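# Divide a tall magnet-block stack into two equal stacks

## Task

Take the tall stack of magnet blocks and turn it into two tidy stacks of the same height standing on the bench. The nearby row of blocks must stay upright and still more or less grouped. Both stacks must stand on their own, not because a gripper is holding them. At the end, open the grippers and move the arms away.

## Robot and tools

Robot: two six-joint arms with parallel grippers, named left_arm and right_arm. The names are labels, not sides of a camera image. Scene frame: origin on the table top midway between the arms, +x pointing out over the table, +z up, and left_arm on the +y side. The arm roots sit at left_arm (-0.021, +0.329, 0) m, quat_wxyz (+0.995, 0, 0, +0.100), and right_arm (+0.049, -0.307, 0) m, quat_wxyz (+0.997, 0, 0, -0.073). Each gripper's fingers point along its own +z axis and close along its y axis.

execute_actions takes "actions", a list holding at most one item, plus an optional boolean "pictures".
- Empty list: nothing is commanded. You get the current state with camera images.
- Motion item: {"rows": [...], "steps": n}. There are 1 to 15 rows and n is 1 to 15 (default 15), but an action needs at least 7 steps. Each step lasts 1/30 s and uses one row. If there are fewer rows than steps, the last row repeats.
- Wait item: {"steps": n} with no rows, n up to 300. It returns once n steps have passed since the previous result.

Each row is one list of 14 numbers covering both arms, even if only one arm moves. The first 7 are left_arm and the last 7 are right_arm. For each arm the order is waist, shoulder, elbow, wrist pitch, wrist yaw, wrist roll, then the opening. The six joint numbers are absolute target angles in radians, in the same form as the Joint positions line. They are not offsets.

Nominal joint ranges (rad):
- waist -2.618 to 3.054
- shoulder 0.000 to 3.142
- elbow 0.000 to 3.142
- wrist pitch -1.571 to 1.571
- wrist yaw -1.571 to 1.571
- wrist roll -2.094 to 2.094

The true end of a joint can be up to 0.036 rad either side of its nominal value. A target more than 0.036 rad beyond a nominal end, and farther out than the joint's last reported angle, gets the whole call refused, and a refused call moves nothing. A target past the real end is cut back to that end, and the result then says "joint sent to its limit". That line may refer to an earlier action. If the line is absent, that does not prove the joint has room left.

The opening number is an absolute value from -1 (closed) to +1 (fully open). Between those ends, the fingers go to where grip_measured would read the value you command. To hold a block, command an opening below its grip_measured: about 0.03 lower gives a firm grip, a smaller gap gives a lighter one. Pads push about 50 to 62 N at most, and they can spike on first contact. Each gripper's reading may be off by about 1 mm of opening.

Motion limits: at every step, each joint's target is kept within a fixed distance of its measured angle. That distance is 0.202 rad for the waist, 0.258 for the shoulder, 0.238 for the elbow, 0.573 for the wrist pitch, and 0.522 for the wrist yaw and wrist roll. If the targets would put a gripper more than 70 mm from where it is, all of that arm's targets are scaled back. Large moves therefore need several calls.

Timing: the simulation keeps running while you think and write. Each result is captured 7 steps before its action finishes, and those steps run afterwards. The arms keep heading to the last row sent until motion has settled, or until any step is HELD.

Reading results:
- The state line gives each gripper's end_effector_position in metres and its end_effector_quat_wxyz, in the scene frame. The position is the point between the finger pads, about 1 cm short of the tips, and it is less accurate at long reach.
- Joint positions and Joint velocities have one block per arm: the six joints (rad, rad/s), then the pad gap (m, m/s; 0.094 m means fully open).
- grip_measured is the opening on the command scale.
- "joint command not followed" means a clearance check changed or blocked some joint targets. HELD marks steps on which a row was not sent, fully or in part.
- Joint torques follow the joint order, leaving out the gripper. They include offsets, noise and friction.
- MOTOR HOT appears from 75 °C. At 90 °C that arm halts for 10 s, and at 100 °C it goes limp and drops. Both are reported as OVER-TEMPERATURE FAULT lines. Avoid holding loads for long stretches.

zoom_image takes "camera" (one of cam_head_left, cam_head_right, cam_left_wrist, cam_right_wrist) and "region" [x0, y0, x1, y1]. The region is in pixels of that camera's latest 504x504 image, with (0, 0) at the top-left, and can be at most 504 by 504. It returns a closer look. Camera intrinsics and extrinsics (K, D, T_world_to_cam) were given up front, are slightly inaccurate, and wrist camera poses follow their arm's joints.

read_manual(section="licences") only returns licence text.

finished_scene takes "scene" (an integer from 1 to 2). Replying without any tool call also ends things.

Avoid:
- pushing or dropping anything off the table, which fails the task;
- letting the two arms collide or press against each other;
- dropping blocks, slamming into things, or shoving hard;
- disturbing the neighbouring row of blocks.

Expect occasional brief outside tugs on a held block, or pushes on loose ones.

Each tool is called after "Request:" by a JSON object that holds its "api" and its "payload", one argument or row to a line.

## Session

Request:
{"api": "execute_actions", "payload": {
  "actions": []
}}

Scene clock: 0.00 s of 4600.00 s.
left_arm: end_effector_position=(+0.2646, +0.3593, +0.1458) grip_measured=+1.000 end_effector_quat_wxyz=(+0.146, +0.906, -0.398, +0.010) | right_arm: end_effector_position=(+0.3419, -0.3952, +0.2884) grip_measured=+1.000 end_effector_quat_wxyz=(+0.635, +0.048, +0.744, +0.202)
Joint positions: left_arm=[ 0.053  1.775  1.569 -1.534  0.242 -2.041  0.094] | right_arm=[-0.683  0.908  0.658  0.021 -1.061  0.171  0.094]
Joint velocities: left_arm=[-0.012 -0.012 -0.007  0.022  0.007  0.022  0.   ] | right_arm=[-0.007 -0.007 -0.007 -0.022 -0.037 -0.007  0.   ]
Joint torques (N m, as the arm reports them, + toward a larger angle): no reading
camera_calibration (this result's frames):
cam_left_wrist: T_world_to_cam=[[0.546872, 0.788796, -0.280592, -0.378586], [0.562613, -0.0980518, 0.820885, -0.220902], [0.619999, -0.606784, -0.497409, 0.230638], [0, 0, 0, 1]] pos_world=[0.188325, 0.416915, 0.189828]
cam_right_wrist: T_world_to_cam=[[0.12338, -0.728116, -0.674259, -0.131961], [-0.684326, 0.429629, -0.589167, 0.620247], [0.718663, 0.534104, -0.445261, 0.194762], [0, 0, 0, 1]] pos_world=[0.300764, -0.466582, 0.363173]

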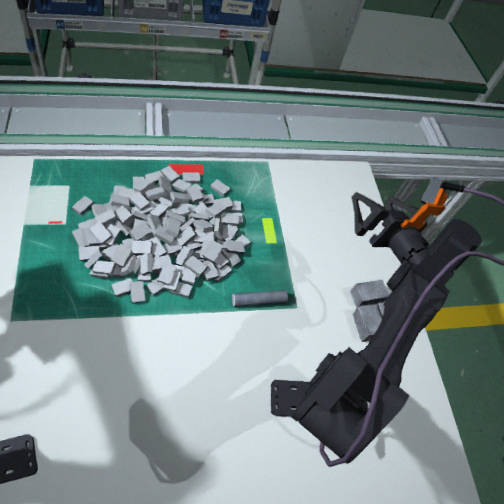

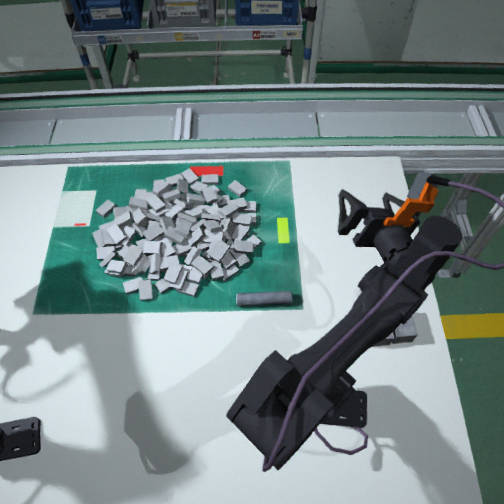

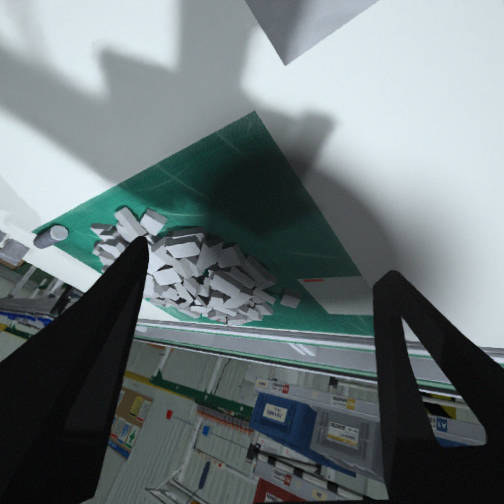

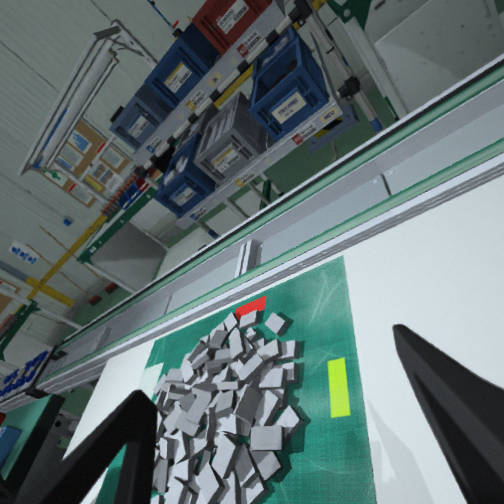

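Request:
{"api": "execute_actions", "payload": {
  "actions": [
    {"rows": [[0.05,1.766,1.563,-1.524,0.222,-2.003,1,-0.683,0.908,0.658,0.021,-1.061,0.171,1],[0.05,1.752,1.556,-1.519,0.207,-1.963,0.96,-0.683,0.908,0.658,0.021,-1.061,0.171,1],[0.05,1.743,1.550,-1.514,0.190,-1.921,0.92,-0.683,0.908,0.658,0.021,-1.061,0.171,1],[0.05,1.731,1.541,-1.509,0.172,-1.875,0.88,-0.683,0.908,0.658,0.021,-1.061,0.171,1],[0.05,1.716,1.530,-1.503,0.154,-1.828,0.84,-0.683,0.908,0.658,0.021,-1.061,0.171,1],[0.05,1.698,1.518,-1.497,0.135,-1.779,0.80,-0.683,0.908,0.658,0.021,-1.061,0.171,1],[0.05,1.679,1.505,-1.491,0.115,-1.730,0.76,-0.683,0.908,0.658,0.021,-1.061,0.171,1],[0.05,1.658,1.490,-1.486,0.096,-1.681,0.72,-0.683,0.908,0.658,0.021,-1.061,0.171,1],[0.05,1.637,1.474,-1.480,0.077,-1.632,0.68,-0.683,0.908,0.658,0.021,-1.061,0.171,1],[0.05,1.614,1.458,-1.474,0.059,-1.585,0.64,-0.683,0.908,0.658,0.021,-1.061,0.171,1],[0.05,1.591,1.442,-1.469,0.041,-1.541,0.60,-0.683,0.908,0.658,0.021,-1.061,0.171,1],[0.05,1.568,1.426,-1.464,0.025,-1.499,0.56,-0.683,0.908,0.658,0.021,-1.061,0.171,1],[0.05,1.545,1.410,-1.460,0.010,-1.462,0.52,-0.683,0.908,0.658,0.021,-1.061,0.171,1],[0.05,1.524,1.394,-1.456,-0.003,-1.428,0.48,-0.683,0.908,0.658,0.021,-1.061,0.171,1],[0.05,1.503,1.379,-1.452,-0.014,-1.400,0.44,-0.683,0.908,0.658,0.021,-1.061,0.171,1]], "steps": 15}
  ]
}}

Request:
{"api": "execute_actions", "payload": {
  "actions": [
    {"rows": [[0.05,1.484,1.366,-1.450,-0.023,-1.377,0.4,-0.683,0.908,0.658,0.021,-1.061,0.171,1],[0.05,1.466,1.354,-1.448,-0.029,-1.361,0.4,-0.683,0.908,0.658,0.021,-1.061,0.171,1],[0.05,1.451,1.343,-1.447,-0.032,-1.353,0.4,-0.683,0.908,0.658,0.021,-1.061,0.171,1],[0.05,1.439,1.334,-1.447,-0.033,-1.352,0.4,-0.683,0.908,0.658,0.021,-1.061,0.171,1],[0.05,1.430,1.328,-1.448,-0.030,-1.360,0.4,-0.683,0.908,0.658,0.021,-1.061,0.171,1],[0.05,1.424,1.323,-1.450,-0.023,-1.378,0.4,-0.683,0.908,0.658,0.021,-1.061,0.171,1],[0.05,1.422,1.322,-1.453,-0.012,-1.405,0.4,-0.683,0.908,0.658,0.021,-1.061,0.171,1]], "steps": 7}
  ]
}}

Request:
{"api": "execute_actions", "payload": {
  "actions": [
    {"steps": 14}
  ],
  "pictures": true
}}

Scene clock: 3.57 s of 4600.00 s.
left_arm: end_effector_position=(+0.2574, +0.3702, +0.1456) grip_measured=+0.740 end_effector_quat_wxyz=(+0.105, +0.865, -0.491, +0.014) | right_arm: end_effector_position=(+0.3419, -0.3952, +0.2884) grip_measured=+1.000 end_effector_quat_wxyz=(+0.635, +0.048, +0.744, +0.202)
Joint positions: left_arm=[ 0.053  1.721  1.52  -1.497  0.171 -1.846  0.082] | right_arm=[-0.683  0.908  0.658  0.021 -1.061  0.171  0.094]
Joint velocities: left_arm=[ 0.002 -0.525 -0.393  0.168 -0.462  1.092 -0.034] | right_arm=[ 0.022 -0.002 -0.002 -0.007  0.051  0.066  0.   ]
Joint torques (N m, as the arm reports them, + toward a larger angle): left_arm=[-0.1  -8.98  6.01  0.    0.    0.  ] | right_arm=[-0.03 -1.92  7.9   1.24 -0.15  0.02]
Steps of this call (steps 1 to 90: nothing new was sent; then 0.30 s passed at rest; steps 91 to 98: the first 8 steps of this action). Readings (joint positions):
91: left_arm=[0.053 1.775 1.569 -1.533 0.241 -2.035] | right_arm=[-0.683 0.908 0.658 0.021 -1.061 0.171]
92: left_arm=[0.053 1.775 1.569 -1.531 0.237 -2.023] | right_arm=[-0.683 0.908 0.658 0.021 -1.061 0.171]
94: left_arm=[0.053 1.770 1.563 -1.521 0.222 -1.981] | right_arm=[-0.683 0.908 0.658 0.021 -1.061 0.171]
98: the state above

Scene clock: 3.80 s of 4600.00 s.
left_arm: end_effector_position=(+0.2302, +0.3832, +0.1597) grip_measured=+0.460 end_effector_quat_wxyz=(+0.035, +0.787, -0.616, +0.012) | right_arm: end_effector_position=(+0.3419, -0.3952, +0.2884) grip_measured=+1.000 end_effector_quat_wxyz=(+0.635, +0.048, +0.744, +0.202)
Joint positions: left_arm=[ 0.053  1.557  1.416 -1.47   0.061 -1.56   0.069] | right_arm=[-0.683  0.908  0.658  0.021 -1.061  0.171  0.094]
Joint velocities: left_arm=[ 0.002 -0.676 -0.437  0.066 -0.388  1.062 -0.036] | right_arm=[ 0.002 -0.007  0.002 -0.051  0.051 -0.007  0.   ]
Joint torques (N m, as the arm reports them, + toward a larger angle): left_arm=[-0.17 -6.23  5.65  0.37 -0.1   0.04] | right_arm=[-0.08 -1.95  7.87  1.22 -0.15  0.02]
Kept back: the last 7 steps of this action.
Steps of this call (steps 1 to 7: the last 7 steps of your previous action). Readings (joint positions):
1: left_arm=[0.053 1.701 1.506 -1.492 0.155 -1.805] | right_arm=[-0.683 0.908 0.658 0.021 -1.061 0.171]
2: left_arm=[0.053 1.679 1.491 -1.488 0.140 -1.763] | right_arm=[-0.683 0.908 0.658 0.021 -1.061 0.171]
4: left_arm=[0.053 1.631 1.461 -1.480 0.107 -1.679] | right_arm=[-0.683 0.908 0.658 0.021 -1.061 0.171]
7: the state above

Scene clock: 4.27 s of 4600.00 s.
left_arm: end_effector_position=(+0.2068, +0.3874, +0.1656) grip_measured=+0.403 end_effector_quat_wxyz=(-0.001, -0.740, +0.673, -0.003) | right_arm: end_effector_position=(+0.3419, -0.3952, +0.2884) grip_measured=+1.000 end_effector_quat_wxyz=(+0.635, +0.048, +0.744, +0.202)
Joint positions: left_arm=[ 0.053  1.439  1.332 -1.462  0.005 -1.412  0.066] | right_arm=[-0.683  0.908  0.658  0.021 -1.061  0.171  0.094]
Joint velocities: left_arm=[-0.002  0.002  0.012 -0.051 -0.037 -0.022  0.001] | right_arm=[-0.007 -0.002 -0.012 -0.051 -0.051  0.037  0.   ]
Joint torques (N m, as the arm reports them, + toward a larger angle): left_arm=[-0.21 -5.34  5.75  0.54 -0.18  0.07] | right_arm=[-0.04 -1.97  7.89  1.22 -0.14  0.03]
Kept back: nothing.
Steps of this call (steps 1 to 7: the last 7 steps of your previous action; steps 8 to 14: the robot went on to your last target). Readings (joint positions):
1: left_arm=[0.053 1.534 1.402 -1.468 0.048 -1.525] | right_arm=[-0.683 0.908 0.658 0.021 -1.061 0.171]
2: left_arm=[0.053 1.513 1.388 -1.466 0.036 -1.494] | right_arm=[-0.683 0.908 0.658 0.021 -1.061 0.171]
4: left_arm=[0.053 1.477 1.364 -1.464 0.017 -1.445] | right_arm=[-0.683 0.908 0.658 0.021 -1.061 0.171]
8: left_arm=[0.053 1.440 1.337 -1.464 0.006 -1.415] | right_arm=[-0.683 0.908 0.658 0.021 -1.061 0.171]
14: the state above
camera_calibration (this result's frames):
cam_left_wrist: T_world_to_cam=[[0.947372, 0.320123, 0.00283659, -0.311872], [0.182126, -0.546229, 0.817597, 0.0510106], [0.263281, -0.774051, -0.575784, 0.444966], [0, 0, 0, 1]] pos_world=[0.169017, 0.472127, 0.215383]
cam_right_wrist: T_world_to_cam=[[0.12338, -0.728116, -0.674259, -0.131961], [-0.684326, 0.429629, -0.589167, 0.620247], [0.718663, 0.534104, -0.445261, 0.194762], [0, 0, 0, 1]] pos_world=[0.300764, -0.466582, 0.363173]

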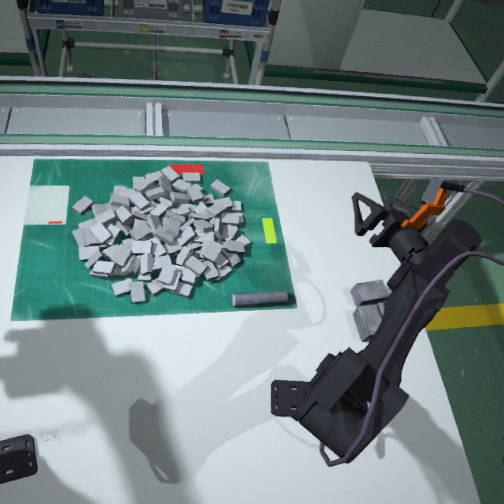

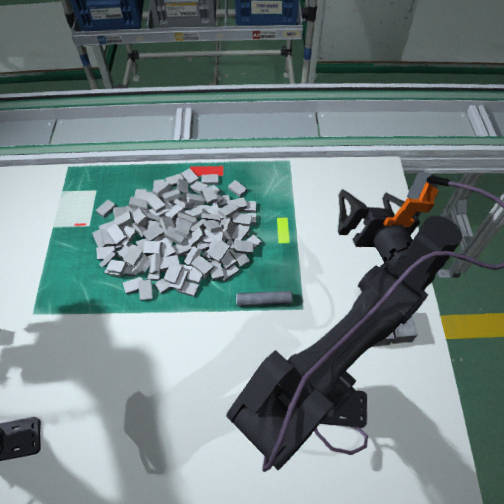

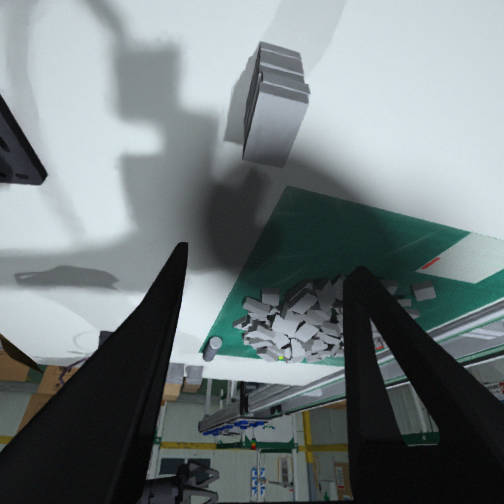

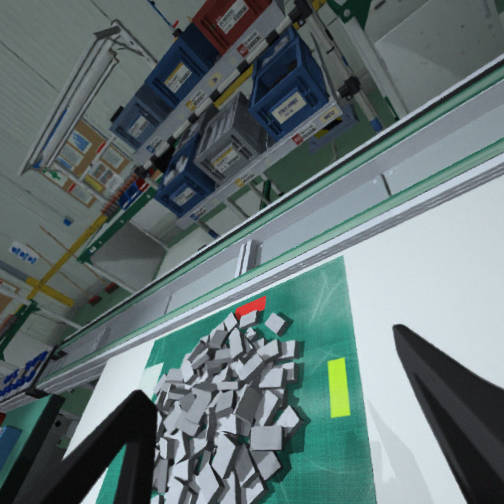

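Request:
{"api": "execute_actions", "payload": {
  "actions": []
}}

Scene clock: 5.60 s of 4600.00 s.
left_arm: end_effector_position=(+0.2072, +0.3875, +0.1656) grip_measured=+0.403 end_effector_quat_wxyz=(+0.000, -0.739, +0.673, -0.003) | right_arm: end_effector_position=(+0.3419, -0.3952, +0.2884) grip_measured=+1.000 end_effector_quat_wxyz=(+0.635, +0.048, +0.744, +0.202)
Joint positions: left_arm=[ 0.053  1.439  1.332 -1.461  0.005 -1.411  0.066] | right_arm=[-0.683  0.908  0.658  0.021 -1.061  0.171  0.094]
Joint velocities: left_arm=[ 0.002 -0.002  0.002 -0.007 -0.066 -0.037 -0.   ] | right_arm=[ 0.012  0.002 -0.002  0.007 -0.022 -0.051  0.   ]
Joint torques (N m, as the arm reports them, + toward a larger angle): left_arm=[-0.15 -5.45  5.77  0.54 -0.19  0.06] | right_arm=[-0.04 -1.93  7.92  1.24 -0.15  0.02]
Kept back: nothing.
Steps of this call (steps 1 to 30: the robot went on to your last target; steps 31 to 40: nothing new was sent). Readings (joint positions):
1: left_arm=[0.053 1.439 1.332 -1.462 0.005 -1.412] | right_arm=[-0.683 0.908 0.658 0.021 -1.061 0.171]
2: left_arm=[0.053 1.439 1.332 -1.462 0.005 -1.412] | right_arm=[-0.683 0.908 0.658 0.021 -1.061 0.171]
4: left_arm=[0.053 1.439 1.332 -1.462 0.005 -1.412] | right_arm=[-0.683 0.908 0.658 0.021 -1.061 0.171]
8: left_arm=[0.053 1.439 1.332 -1.461 0.005 -1.411] | right_arm=[-0.683 0.908 0.658 0.021 -1.061 0.171]
40: the state above
All arms were judged still, so your last target was given up. Only a new action makes them travel on or press farther. Fingers that are still opening or closing keep moving.
camera_calibration (this result's frames):
cam_left_wrist: T_world_to_cam=[[0.947732, 0.319037, 0.00436495, -0.312157], [0.180288, -0.546752, 0.817654, 0.0515689], [0.263249, -0.77413, -0.575693, 0.444965], [0, 0, 0, 1]] pos_world=[0.169408, 0.472246, 0.21536]
cam_right_wrist: T_world_to_cam=[[0.12338, -0.728116, -0.674259, -0.131961], [-0.684326, 0.429629, -0.589167, 0.620247], [0.718663, 0.534104, -0.445261, 0.194762], [0, 0, 0, 1]] pos_world=[0.300764, -0.466582, 0.363173]

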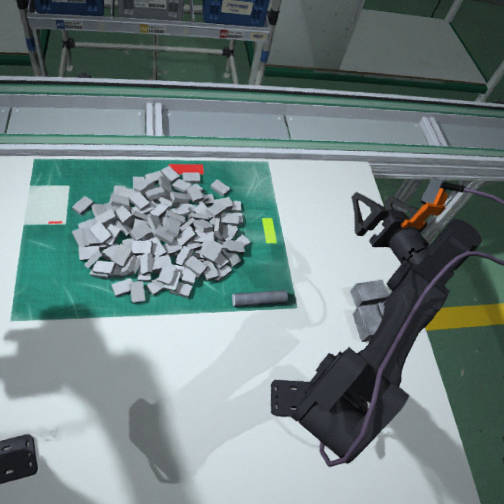

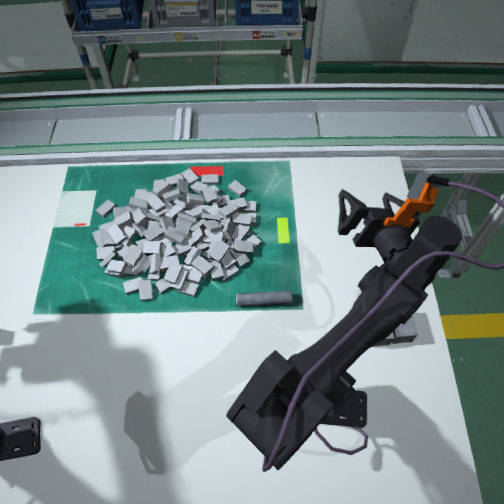

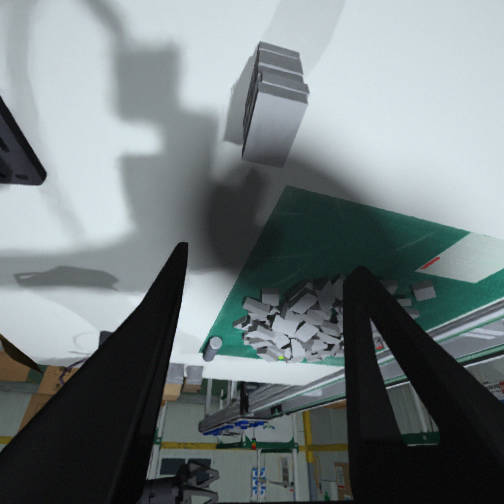

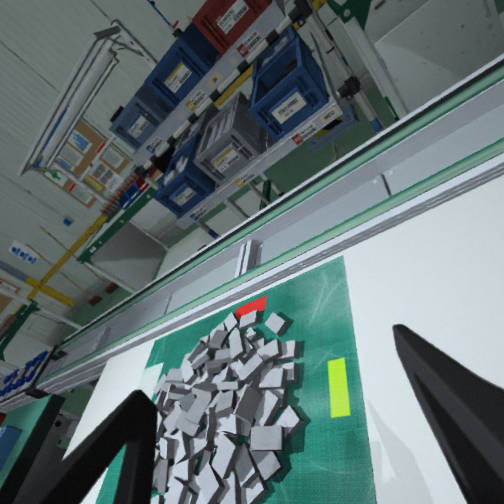

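Request:
{"api": "zoom_image", "payload": {
  "camera": "cam_head_left",
  "region": [320, 250, 440, 370]
}}

Request:
{"api": "zoom_image", "payload": {
  "camera": "cam_left_wrist",
  "region": [200, 20, 360, 180]
}}

Request:
{"api": "zoom_image", "payload": {
  "camera": "cam_left_wrist",
  "region": [130, 320, 250, 440]
}}

Region (320, 250, 440, 370) of cam_head_left's 504x504 image, scaled by 4.200, with more detail than that image has.

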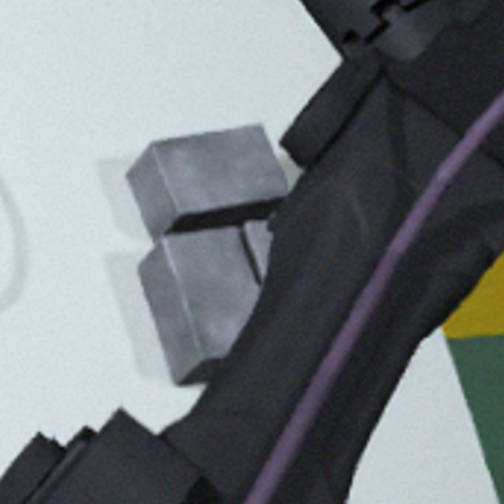

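Region (200, 20, 360, 180) of cam_left_wrist's 504x504 image, scaled by 3.150, with more detail than that image has.

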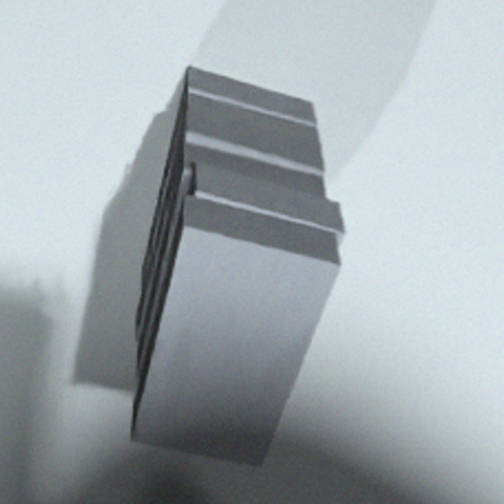

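Region (130, 320, 250, 440) of cam_left_wrist's 504x504 image, scaled by 4.200, with more detail than that image has.

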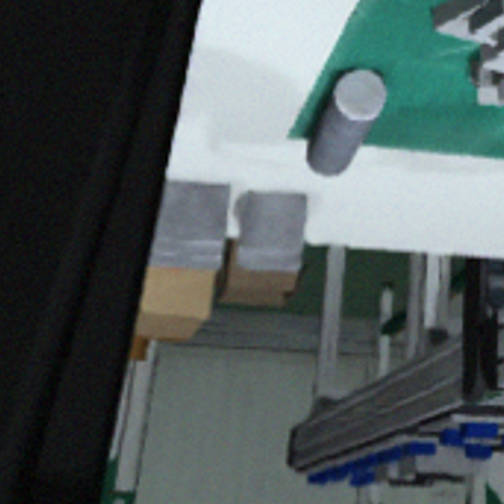

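Request:
{"api": "execute_actions", "payload": {
  "actions": [
    {"rows": [[0.05,1.430,1.322,-1.436,-0.012,-1.405,0.4,-0.683,0.908,0.658,0.021,-1.061,0.171,1],[0.05,1.437,1.315,-1.417,-0.012,-1.405,0.4,-0.683,0.908,0.658,0.021,-1.061,0.171,1],[0.05,1.441,1.304,-1.395,-0.012,-1.405,0.4,-0.683,0.908,0.658,0.021,-1.061,0.171,1],[0.05,1.442,1.290,-1.370,-0.012,-1.405,0.4,-0.683,0.908,0.658,0.021,-1.061,0.171,1],[0.05,1.442,1.272,-1.343,-0.012,-1.405,0.4,-0.683,0.908,0.658,0.021,-1.061,0.171,1],[0.05,1.443,1.252,-1.314,-0.012,-1.405,0.4,-0.683,0.908,0.658,0.021,-1.061,0.171,1],[0.05,1.443,1.229,-1.284,-0.012,-1.405,0.4,-0.683,0.908,0.658,0.021,-1.061,0.171,1],[0.05,1.444,1.204,-1.253,-0.012,-1.405,0.4,-0.683,0.908,0.658,0.021,-1.061,0.171,1],[0.05,1.445,1.178,-1.221,-0.012,-1.405,0.4,-0.683,0.908,0.658,0.021,-1.061,0.171,1],[0.05,1.446,1.151,-1.190,-0.012,-1.405,0.4,-0.683,0.908,0.658,0.021,-1.061,0.171,1],[0.05,1.447,1.124,-1.158,-0.012,-1.405,0.4,-0.683,0.908,0.658,0.021,-1.061,0.171,1],[0.05,1.450,1.096,-1.128,-0.012,-1.405,0.4,-0.683,0.908,0.658,0.021,-1.061,0.171,1],[0.05,1.453,1.069,-1.098,-0.012,-1.405,0.4,-0.683,0.908,0.658,0.021,-1.061,0.171,1],[0.05,1.457,1.044,-1.070,-0.012,-1.405,0.4,-0.683,0.908,0.658,0.021,-1.061,0.171,1],[0.05,1.462,1.020,-1.045,-0.012,-1.405,0.4,-0.683,0.908,0.658,0.021,-1.061,0.171,1]], "steps": 15}
  ]
}}

Request:
{"api": "execute_actions", "payload": {
  "actions": [
    {"rows": [[0.05,1.467,0.997,-1.021,-0.012,-1.405,0.4,-0.683,0.908,0.658,0.021,-1.061,0.171,1],[0.05,1.473,0.976,-1.001,-0.012,-1.405,0.4,-0.683,0.908,0.658,0.021,-1.061,0.171,1],[0.05,1.479,0.958,-0.984,-0.012,-1.405,0.4,-0.683,0.908,0.658,0.021,-1.061,0.171,1],[0.05,1.485,0.942,-0.970,-0.012,-1.405,0.4,-0.683,0.908,0.658,0.021,-1.061,0.171,1],[0.05,1.491,0.928,-0.962,-0.012,-1.405,0.35,-0.683,0.908,0.658,0.021,-1.061,0.171,1],[0.05,1.495,0.917,-0.962,-0.012,-1.405,0.3,-0.683,0.908,0.658,0.021,-1.061,0.171,1],[0.05,1.499,0.908,-0.964,-0.012,-1.405,0.22,-0.683,0.908,0.658,0.021,-1.061,0.171,1],[0.05,1.501,0.903,-0.969,-0.012,-1.405,0.14,-0.683,0.908,0.658,0.021,-1.061,0.171,1],[0.05,1.502,0.901,-0.9715,-0.012,-1.405,0.06,-0.683,0.908,0.658,0.021,-1.061,0.171,1],[0.05,1.502,0.901,-0.9715,-0.012,-1.405,0.0,-0.683,0.908,0.658,0.021,-1.061,0.171,1]], "steps": 12}
  ]
}}

Request:
{"api": "execute_actions", "payload": {
  "actions": [
    {"steps": 10}
  ],
  "pictures": true
}}

Scene clock: 13.83 s of 4600.00 s.
left_arm: end_effector_position=(+0.2166, +0.3900, +0.1465) grip_measured=+0.403 end_effector_quat_wxyz=(+0.013, -0.739, +0.673, -0.012) | right_arm: end_effector_position=(+0.3419, -0.3952, +0.2884) grip_measured=+1.000 end_effector_quat_wxyz=(+0.635, +0.048, +0.744, +0.202)
Joint positions: left_arm=[ 0.053  1.439  1.256 -1.353  0.005 -1.411  0.066] | right_arm=[-0.683  0.908  0.658  0.021 -1.061  0.171  0.094]
Joint velocities: left_arm=[-0.002 -0.002 -0.652  0.681  0.022 -0.051  0.001] | right_arm=[-0.012 -0.032  0.007 -0.066  0.037  0.007  0.   ]
Joint torques (N m, as the arm reports them, + toward a larger angle): left_arm=[-0.19 -3.86  5.82  0.47 -0.18  0.07] | right_arm=[-0.04 -1.95  7.82  1.22 -0.17  0.03]
Steps of this call (steps 1 to 90: nothing new was sent; then 4.97 s passed at rest; steps 91 to 98: the first 8 steps of this action). Readings (joint positions):
91: left_arm=[0.053 1.439 1.332 -1.460 0.005 -1.411] | right_arm=[-0.683 0.908 0.658 0.021 -1.061 0.171]
92: left_arm=[0.053 1.439 1.332 -1.456 0.005 -1.411] | right_arm=[-0.683 0.908 0.658 0.021 -1.061 0.171]
94: left_arm=[0.053 1.439 1.323 -1.433 0.005 -1.411] | right_arm=[-0.683 0.908 0.658 0.021 -1.061 0.171]
98: the state above

Scene clock: 14.23 s of 4600.00 s.
left_arm: end_effector_position=(+0.2107, +0.3886, +0.0644) grip_measured=+0.369 end_effector_quat_wxyz=(+0.002, -0.739, +0.674, -0.004) | right_arm: end_effector_position=(+0.3419, -0.3952, +0.2884) grip_measured=+1.000 end_effector_quat_wxyz=(+0.635, +0.048, +0.744, +0.202)
Joint positions: left_arm=[ 0.053  1.477  0.961 -1.048  0.005 -1.41   0.064] | right_arm=[-0.683  0.908  0.658  0.021 -1.061  0.171  0.094]
Joint velocities: left_arm=[-0.002  0.188 -0.466  0.462 -0.066 -0.022 -0.033] | right_arm=[-0.002 -0.007  0.012 -0.095 -0.037 -0.066  0.   ]
Joint torques (N m, as the arm reports them, + toward a larger angle): left_arm=[-0.24 -4.33  6.27  0.52 -0.15  0.04] | right_arm=[-0.03 -1.9   7.87  1.23 -0.14  0.02]
Steps of this call (steps 1 to 7: the last 7 steps of your previous action; steps 8 to 12: the first 5 steps of this action). Readings (joint positions):
8: left_arm=[0.053 1.451 1.045 -1.138 0.005 -1.410] | right_arm=[-0.683 0.908 0.658 0.021 -1.061 0.171]
9: left_arm=[0.053 1.457 1.022 -1.113 0.005 -1.410] | right_arm=[-0.683 0.908 0.658 0.021 -1.061 0.171]
11: left_arm=[0.053 1.470 0.979 -1.068 0.005 -1.410] | right_arm=[-0.683 0.908 0.658 0.021 -1.061 0.171]
12: the state above

Scene clock: 14.57 s of 4600.00 s.
left_arm: end_effector_position=(+0.2066, +0.3875, +0.0464) grip_measured=+0.003 end_effector_quat_wxyz=(-0.006, -0.739, +0.674, +0.001) | right_arm: end_effector_position=(+0.3419, -0.3952, +0.2884) grip_measured=+1.000 end_effector_quat_wxyz=(+0.635, +0.048, +0.744, +0.202)
Joint positions: left_arm=[ 0.053  1.5    0.907 -0.988  0.005 -1.41   0.047] | right_arm=[-0.683  0.908  0.658  0.021 -1.061  0.171  0.094]
Joint velocities: left_arm=[-0.012 -0.007 -0.012  0.095 -0.037 -0.022 -0.   ] | right_arm=[-0.002  0.002  0.017  0.066  0.007  0.037  0.   ]
Joint torques (N m, as the arm reports them, + toward a larger angle): left_arm=[-0.22 -4.44  5.89  0.47 -0.19  0.1 ] | right_arm=[-0.03 -1.93  7.84  1.22 -0.15  0.04]
Kept back: nothing.
Steps of this call (steps 1 to 7: the last 7 steps of your previous action; steps 8 to 10: the robot went on to your last target). Readings (joint positions):
1: left_arm=[0.053 1.484 0.946 -1.032 0.005 -1.410] | right_arm=[-0.683 0.908 0.658 0.021 -1.061 0.171]
2: left_arm=[0.053 1.489 0.933 -1.020 0.005 -1.410] | right_arm=[-0.683 0.908 0.658 0.021 -1.061 0.171]
4: left_arm=[0.053 1.497 0.915 -1.006 0.005 -1.410] | right_arm=[-0.683 0.908 0.658 0.021 -1.061 0.171]
8: left_arm=[0.053 1.500 0.907 -0.994 0.005 -1.410] | right_arm=[-0.683 0.908 0.658 0.021 -1.061 0.171]
10: the state above
camera_calibration (this result's frames):
cam_left_wrist: T_world_to_cam=[[0.947939, 0.318304, -0.00965507, -0.310118], [0.19119, -0.544613, 0.816605, 0.146095], [0.254671, -0.775938, -0.577116, 0.379037], [0, 0, 0, 1]] pos_world=[0.169511, 0.472386, 0.0964521]
cam_right_wrist: T_world_to_cam=[[0.12338, -0.728116, -0.674259, -0.131961], [-0.684326, 0.429629, -0.589167, 0.620247], [0.718663, 0.534104, -0.445261, 0.194762], [0, 0, 0, 1]] pos_world=[0.300764, -0.466582, 0.363173]

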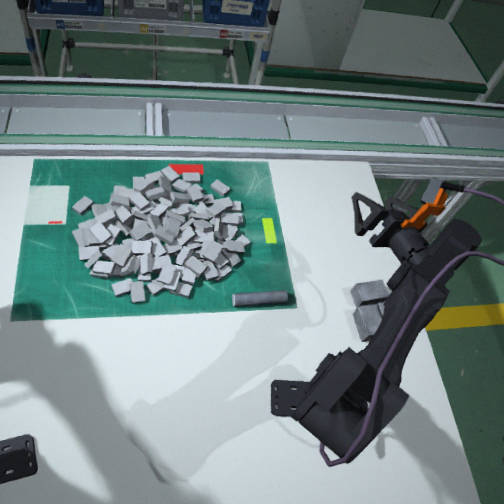

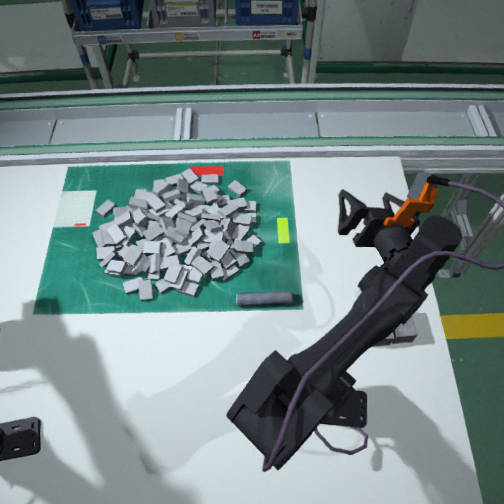

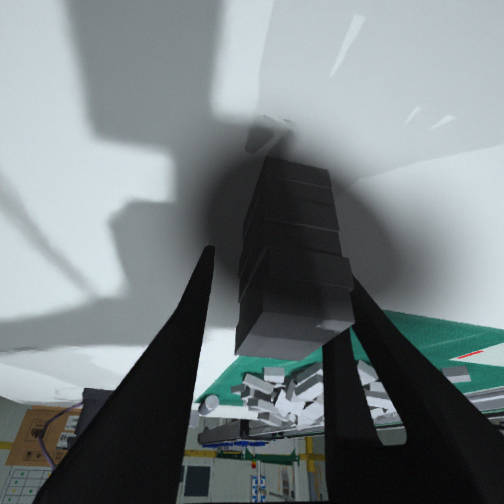

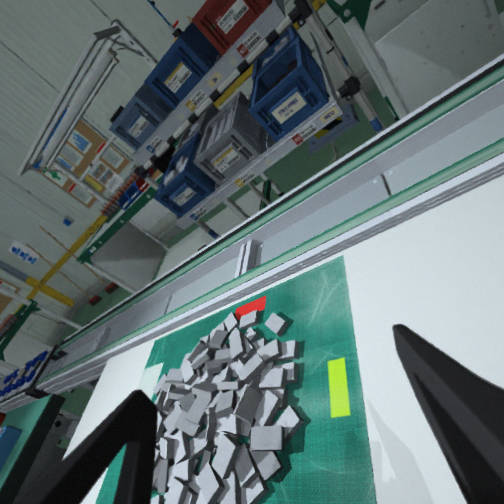

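Request:
{"api": "execute_actions", "payload": {
  "actions": []
}}

Request:
{"api": "zoom_image", "payload": {
  "camera": "cam_left_wrist",
  "region": [180, 140, 400, 380]
}}

Scene clock: 14.70 s of 4600.00 s.
left_arm: end_effector_position=(+0.2079, +0.3879, +0.0464) grip_measured=+0.003 end_effector_quat_wxyz=(-0.003, -0.739, +0.674, -0.001) | right_arm: end_effector_position=(+0.3419, -0.3952, +0.2884) grip_measured=+1.000 end_effector_quat_wxyz=(+0.635, +0.048, +0.744, +0.202)
Joint positions: left_arm=[ 0.053  1.5    0.907 -0.982  0.005 -1.41   0.047] | right_arm=[-0.683  0.908  0.658  0.021 -1.061  0.171  0.094]
Joint velocities: left_arm=[-0.007 -0.002  0.002  0.037  0.037  0.066 -0.   ] | right_arm=[ 0.012  0.002 -0.002  0.022 -0.051  0.051  0.   ]
Joint torques (N m, as the arm reports them, + toward a larger angle): left_arm=[-0.13 -4.43  5.83  0.53 -0.18  0.05] | right_arm=[-0.01 -1.96  7.9   1.22 -0.15  0.01]
Kept back: nothing.
Steps of this call (steps 1 to 4: the robot went on to your last target). Readings (joint positions):
1: left_arm=[0.053 1.500 0.907 -0.986 0.005 -1.410] | right_arm=[-0.683 0.908 0.658 0.021 -1.061 0.171]
2: left_arm=[0.053 1.500 0.907 -0.984 0.005 -1.410] | right_arm=[-0.683 0.908 0.658 0.021 -1.061 0.171]
4: the state above
camera_calibration (this result's frames):
cam_left_wrist: T_world_to_cam=[[0.947977, 0.318314, -0.00394758, -0.311813], [0.186665, -0.545781, 0.816871, 0.147417], [0.257867, -0.775112, -0.576806, 0.377956], [0, 0, 0, 1]] pos_world=[0.170612, 0.47267, 0.0963558]
cam_right_wrist: T_world_to_cam=[[0.12338, -0.728116, -0.674259, -0.131961], [-0.684326, 0.429629, -0.589167, 0.620247], [0.718663, 0.534104, -0.445261, 0.194762], [0, 0, 0, 1]] pos_world=[0.300764, -0.466582, 0.363173]

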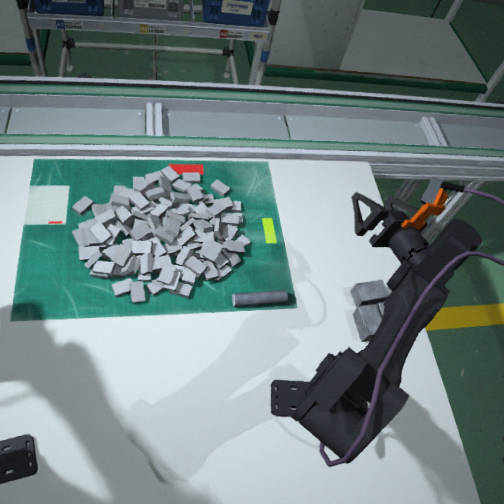

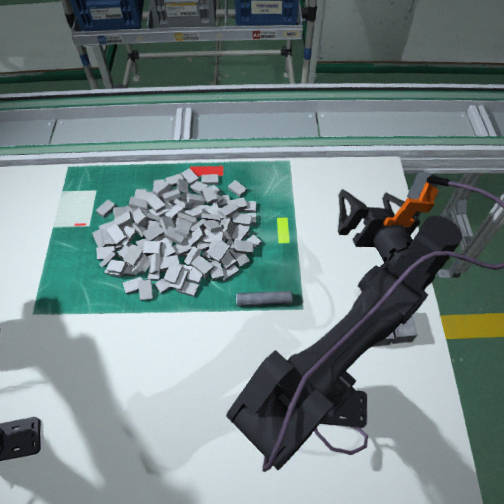

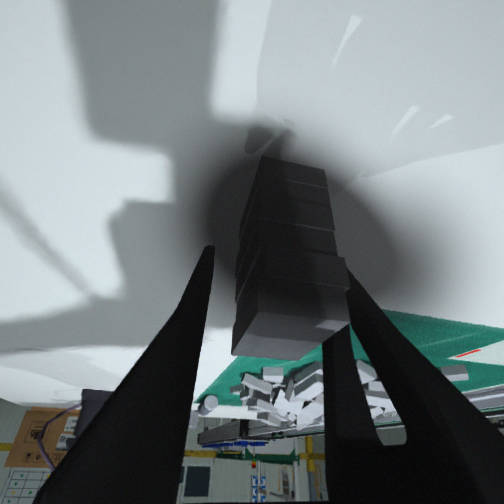

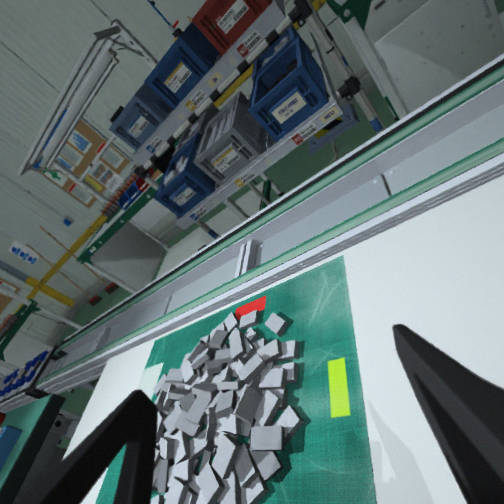

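Region (180, 140, 400, 380) of cam_left_wrist's 504x504 image, scaled by 2.100, with more detail than that image has; it fills the left 462 columns of this view, and the rest is white.

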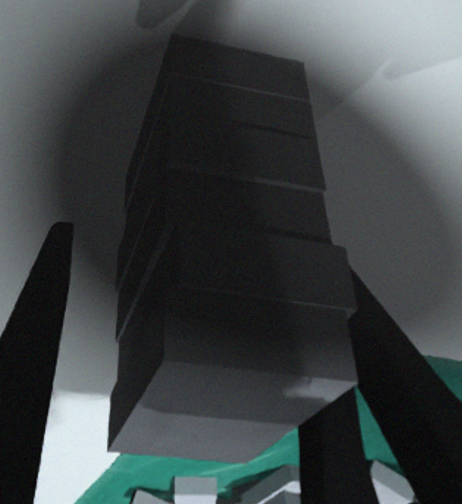

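Request:
{"api": "execute_actions", "payload": {
  "actions": [
    {"rows": [[0.05,1.502,0.901,-0.955,-0.012,-1.405,-0.08,-0.683,0.908,0.658,0.021,-1.061,0.171,1],[0.05,1.502,0.901,-0.955,-0.012,-1.405,-0.17,-0.683,0.908,0.658,0.021,-1.061,0.171,1],[0.05,1.502,0.901,-0.958,-0.012,-1.405,-0.25,-0.683,0.908,0.658,0.021,-1.061,0.171,1],[0.05,1.502,0.901,-0.962,-0.012,-1.405,-0.31,-0.683,0.908,0.658,0.021,-1.061,0.171,1],[0.05,1.502,0.901,-0.963,-0.012,-1.405,-0.35,-0.683,0.908,0.658,0.021,-1.061,0.171,1],[0.05,1.502,0.901,-0.963,-0.012,-1.405,-0.38,-0.683,0.908,0.658,0.021,-1.061,0.171,1],[0.05,1.502,0.901,-0.963,-0.012,-1.405,-0.405,-0.683,0.908,0.658,0.021,-1.061,0.171,1],[0.05,1.502,0.901,-0.963,-0.012,-1.405,-0.425,-0.683,0.908,0.658,0.021,-1.061,0.171,1],[0.05,1.502,0.901,-0.963,-0.012,-1.405,-0.445,-0.683,0.908,0.658,0.021,-1.061,0.171,1],[0.05,1.502,0.901,-0.963,-0.012,-1.405,-0.46,-0.683,0.908,0.658,0.021,-1.061,0.171,1],[0.05,1.502,0.901,-0.963,-0.012,-1.405,-0.475,-0.683,0.908,0.658,0.021,-1.061,0.171,1]], "steps": 11}
  ]
}}

Request:
{"api": "execute_actions", "payload": {
  "actions": [
    {"steps": 10}
  ],
  "pictures": true
}}

Scene clock: 17.43 s of 4600.00 s.
left_arm: end_effector_position=(+0.2106, +0.3886, +0.0464) grip_measured=-0.279 end_effector_quat_wxyz=(+0.001, -0.739, +0.674, -0.004) | right_arm: end_effector_position=(+0.3419, -0.3952, +0.2884) grip_measured=+1.000 end_effector_quat_wxyz=(+0.635, +0.048, +0.744, +0.202)
Joint positions: left_arm=[ 0.053  1.5    0.907 -0.971  0.005 -1.41   0.034] | right_arm=[-0.683  0.908  0.658  0.021 -1.061  0.171  0.094]
Joint velocities: left_arm=[-0.002  0.007 -0.017  0.11  -0.007 -0.051 -0.058] | right_arm=[-0.002  0.002 -0.007 -0.022  0.051 -0.095  0.   ]
Joint torques (N m, as the arm reports them, + toward a larger angle): left_arm=[-0.1  -4.43  5.86  0.51 -0.16  0.08] | right_arm=[-0.05 -1.97  7.87  1.22 -0.14  0.02]
Steps of this call (steps 1 to 30: the robot went on to your last target; steps 31 to 78: nothing new was sent; steps 79 to 82: the first 4 steps of this action). Readings (joint positions):
79: left_arm=[0.053 1.500 0.907 -0.978 0.005 -1.410] | right_arm=[-0.683 0.908 0.658 0.021 -1.061 0.171]
80: left_arm=[0.053 1.500 0.907 -0.976 0.005 -1.410] | right_arm=[-0.683 0.908 0.658 0.021 -1.061 0.171]
82: the state above

Scene clock: 17.77 s of 4600.00 s.
left_arm: end_effector_position=(+0.2111, +0.3887, +0.0464) grip_measured=-0.437 end_effector_quat_wxyz=(+0.002, -0.739, +0.674, -0.004) | right_arm: end_effector_position=(+0.3419, -0.3952, +0.2884) grip_measured=+1.000 end_effector_quat_wxyz=(+0.635, +0.048, +0.744, +0.202)
Joint positions: left_arm=[ 0.053  1.5    0.907 -0.97   0.005 -1.41   0.026] | right_arm=[-0.683  0.908  0.658  0.021 -1.061  0.171  0.094]
Joint velocities: left_arm=[-0.002 -0.007 -0.002 -0.037  0.037  0.022 -0.001] | right_arm=[ 0.007 -0.012 -0.002 -0.051 -0.081  0.007  0.   ]
Joint torques (N m, as the arm reports them, + toward a larger angle): left_arm=[-0.16 -4.44  5.95  0.54 -0.17  0.06] | right_arm=[-0.01 -1.97  7.87  1.22 -0.15  0.03]
Kept back: nothing.
Steps of this call (steps 1 to 7: the last 7 steps of your previous action; steps 8 to 10: the robot went on to your last target). Readings (joint positions):
1: left_arm=[0.053 1.500 0.907 -0.971 0.005 -1.410] | right_arm=[-0.683 0.908 0.658 0.021 -1.061 0.171]
2: left_arm=[0.053 1.500 0.907 -0.971 0.005 -1.410] | right_arm=[-0.683 0.908 0.658 0.021 -1.061 0.171]
4: left_arm=[0.053 1.500 0.907 -0.969 0.005 -1.410] | right_arm=[-0.683 0.908 0.658 0.021 -1.061 0.171]
8: left_arm=[0.053 1.500 0.907 -0.970 0.005 -1.410] | right_arm=[-0.683 0.908 0.658 0.021 -1.061 0.171]
10: the state above
camera_calibration (this result's frames):
cam_left_wrist: T_world_to_cam=[[0.948067, 0.317944, 0.00899161, -0.315505], [0.176194, -0.548502, 0.817375, 0.150515], [0.264811, -0.773342, -0.576036, 0.375588], [0, 0, 0, 1]] pos_world=[0.17314, 0.473329, 0.096162]
cam_right_wrist: T_world_to_cam=[[0.12338, -0.728116, -0.674259, -0.131961], [-0.684326, 0.429629, -0.589167, 0.620247], [0.718663, 0.534104, -0.445261, 0.194762], [0, 0, 0, 1]] pos_world=[0.300764, -0.466582, 0.363173]

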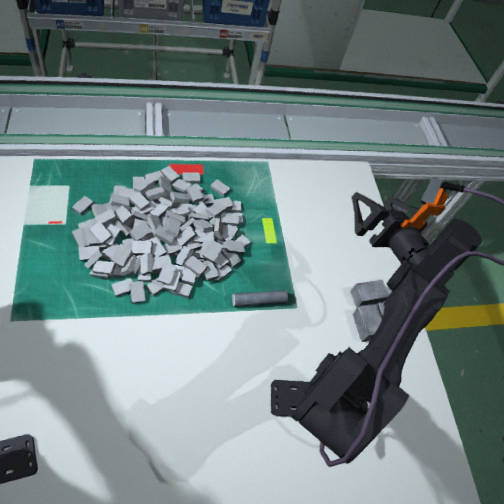

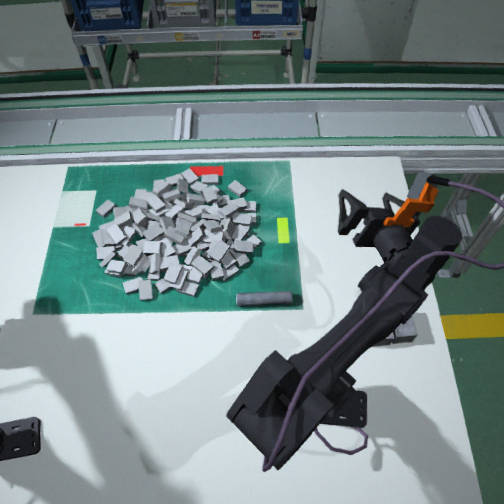

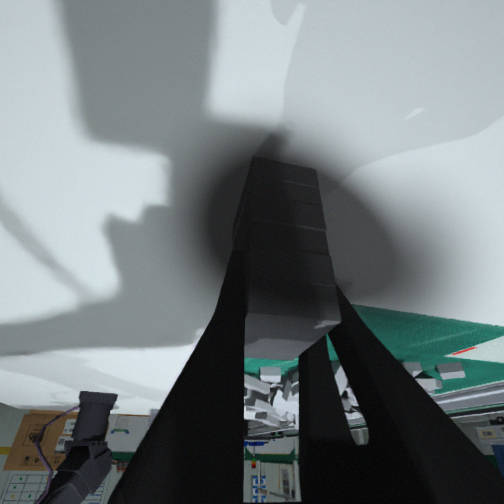

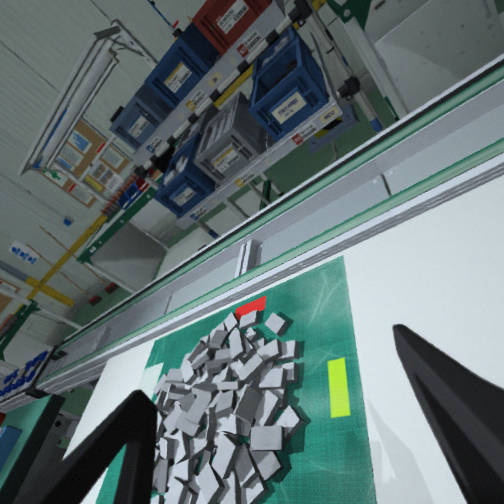

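Request:
{"api": "zoom_image", "payload": {
  "camera": "cam_left_wrist",
  "region": [200, 150, 360, 340]
}}

Region (200, 150, 360, 340) of cam_left_wrist's 504x504 image, scaled by 2.653, with more detail than that image has; it fills the left 424 columns of this view, and the rest is white.

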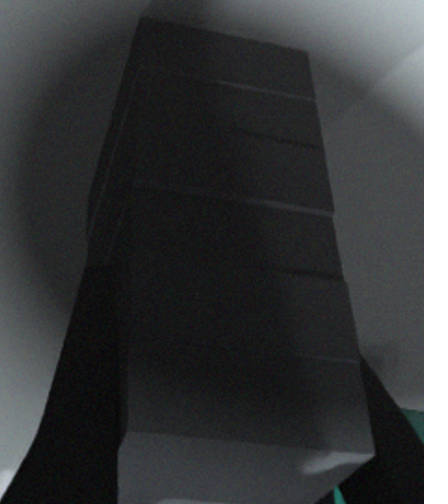

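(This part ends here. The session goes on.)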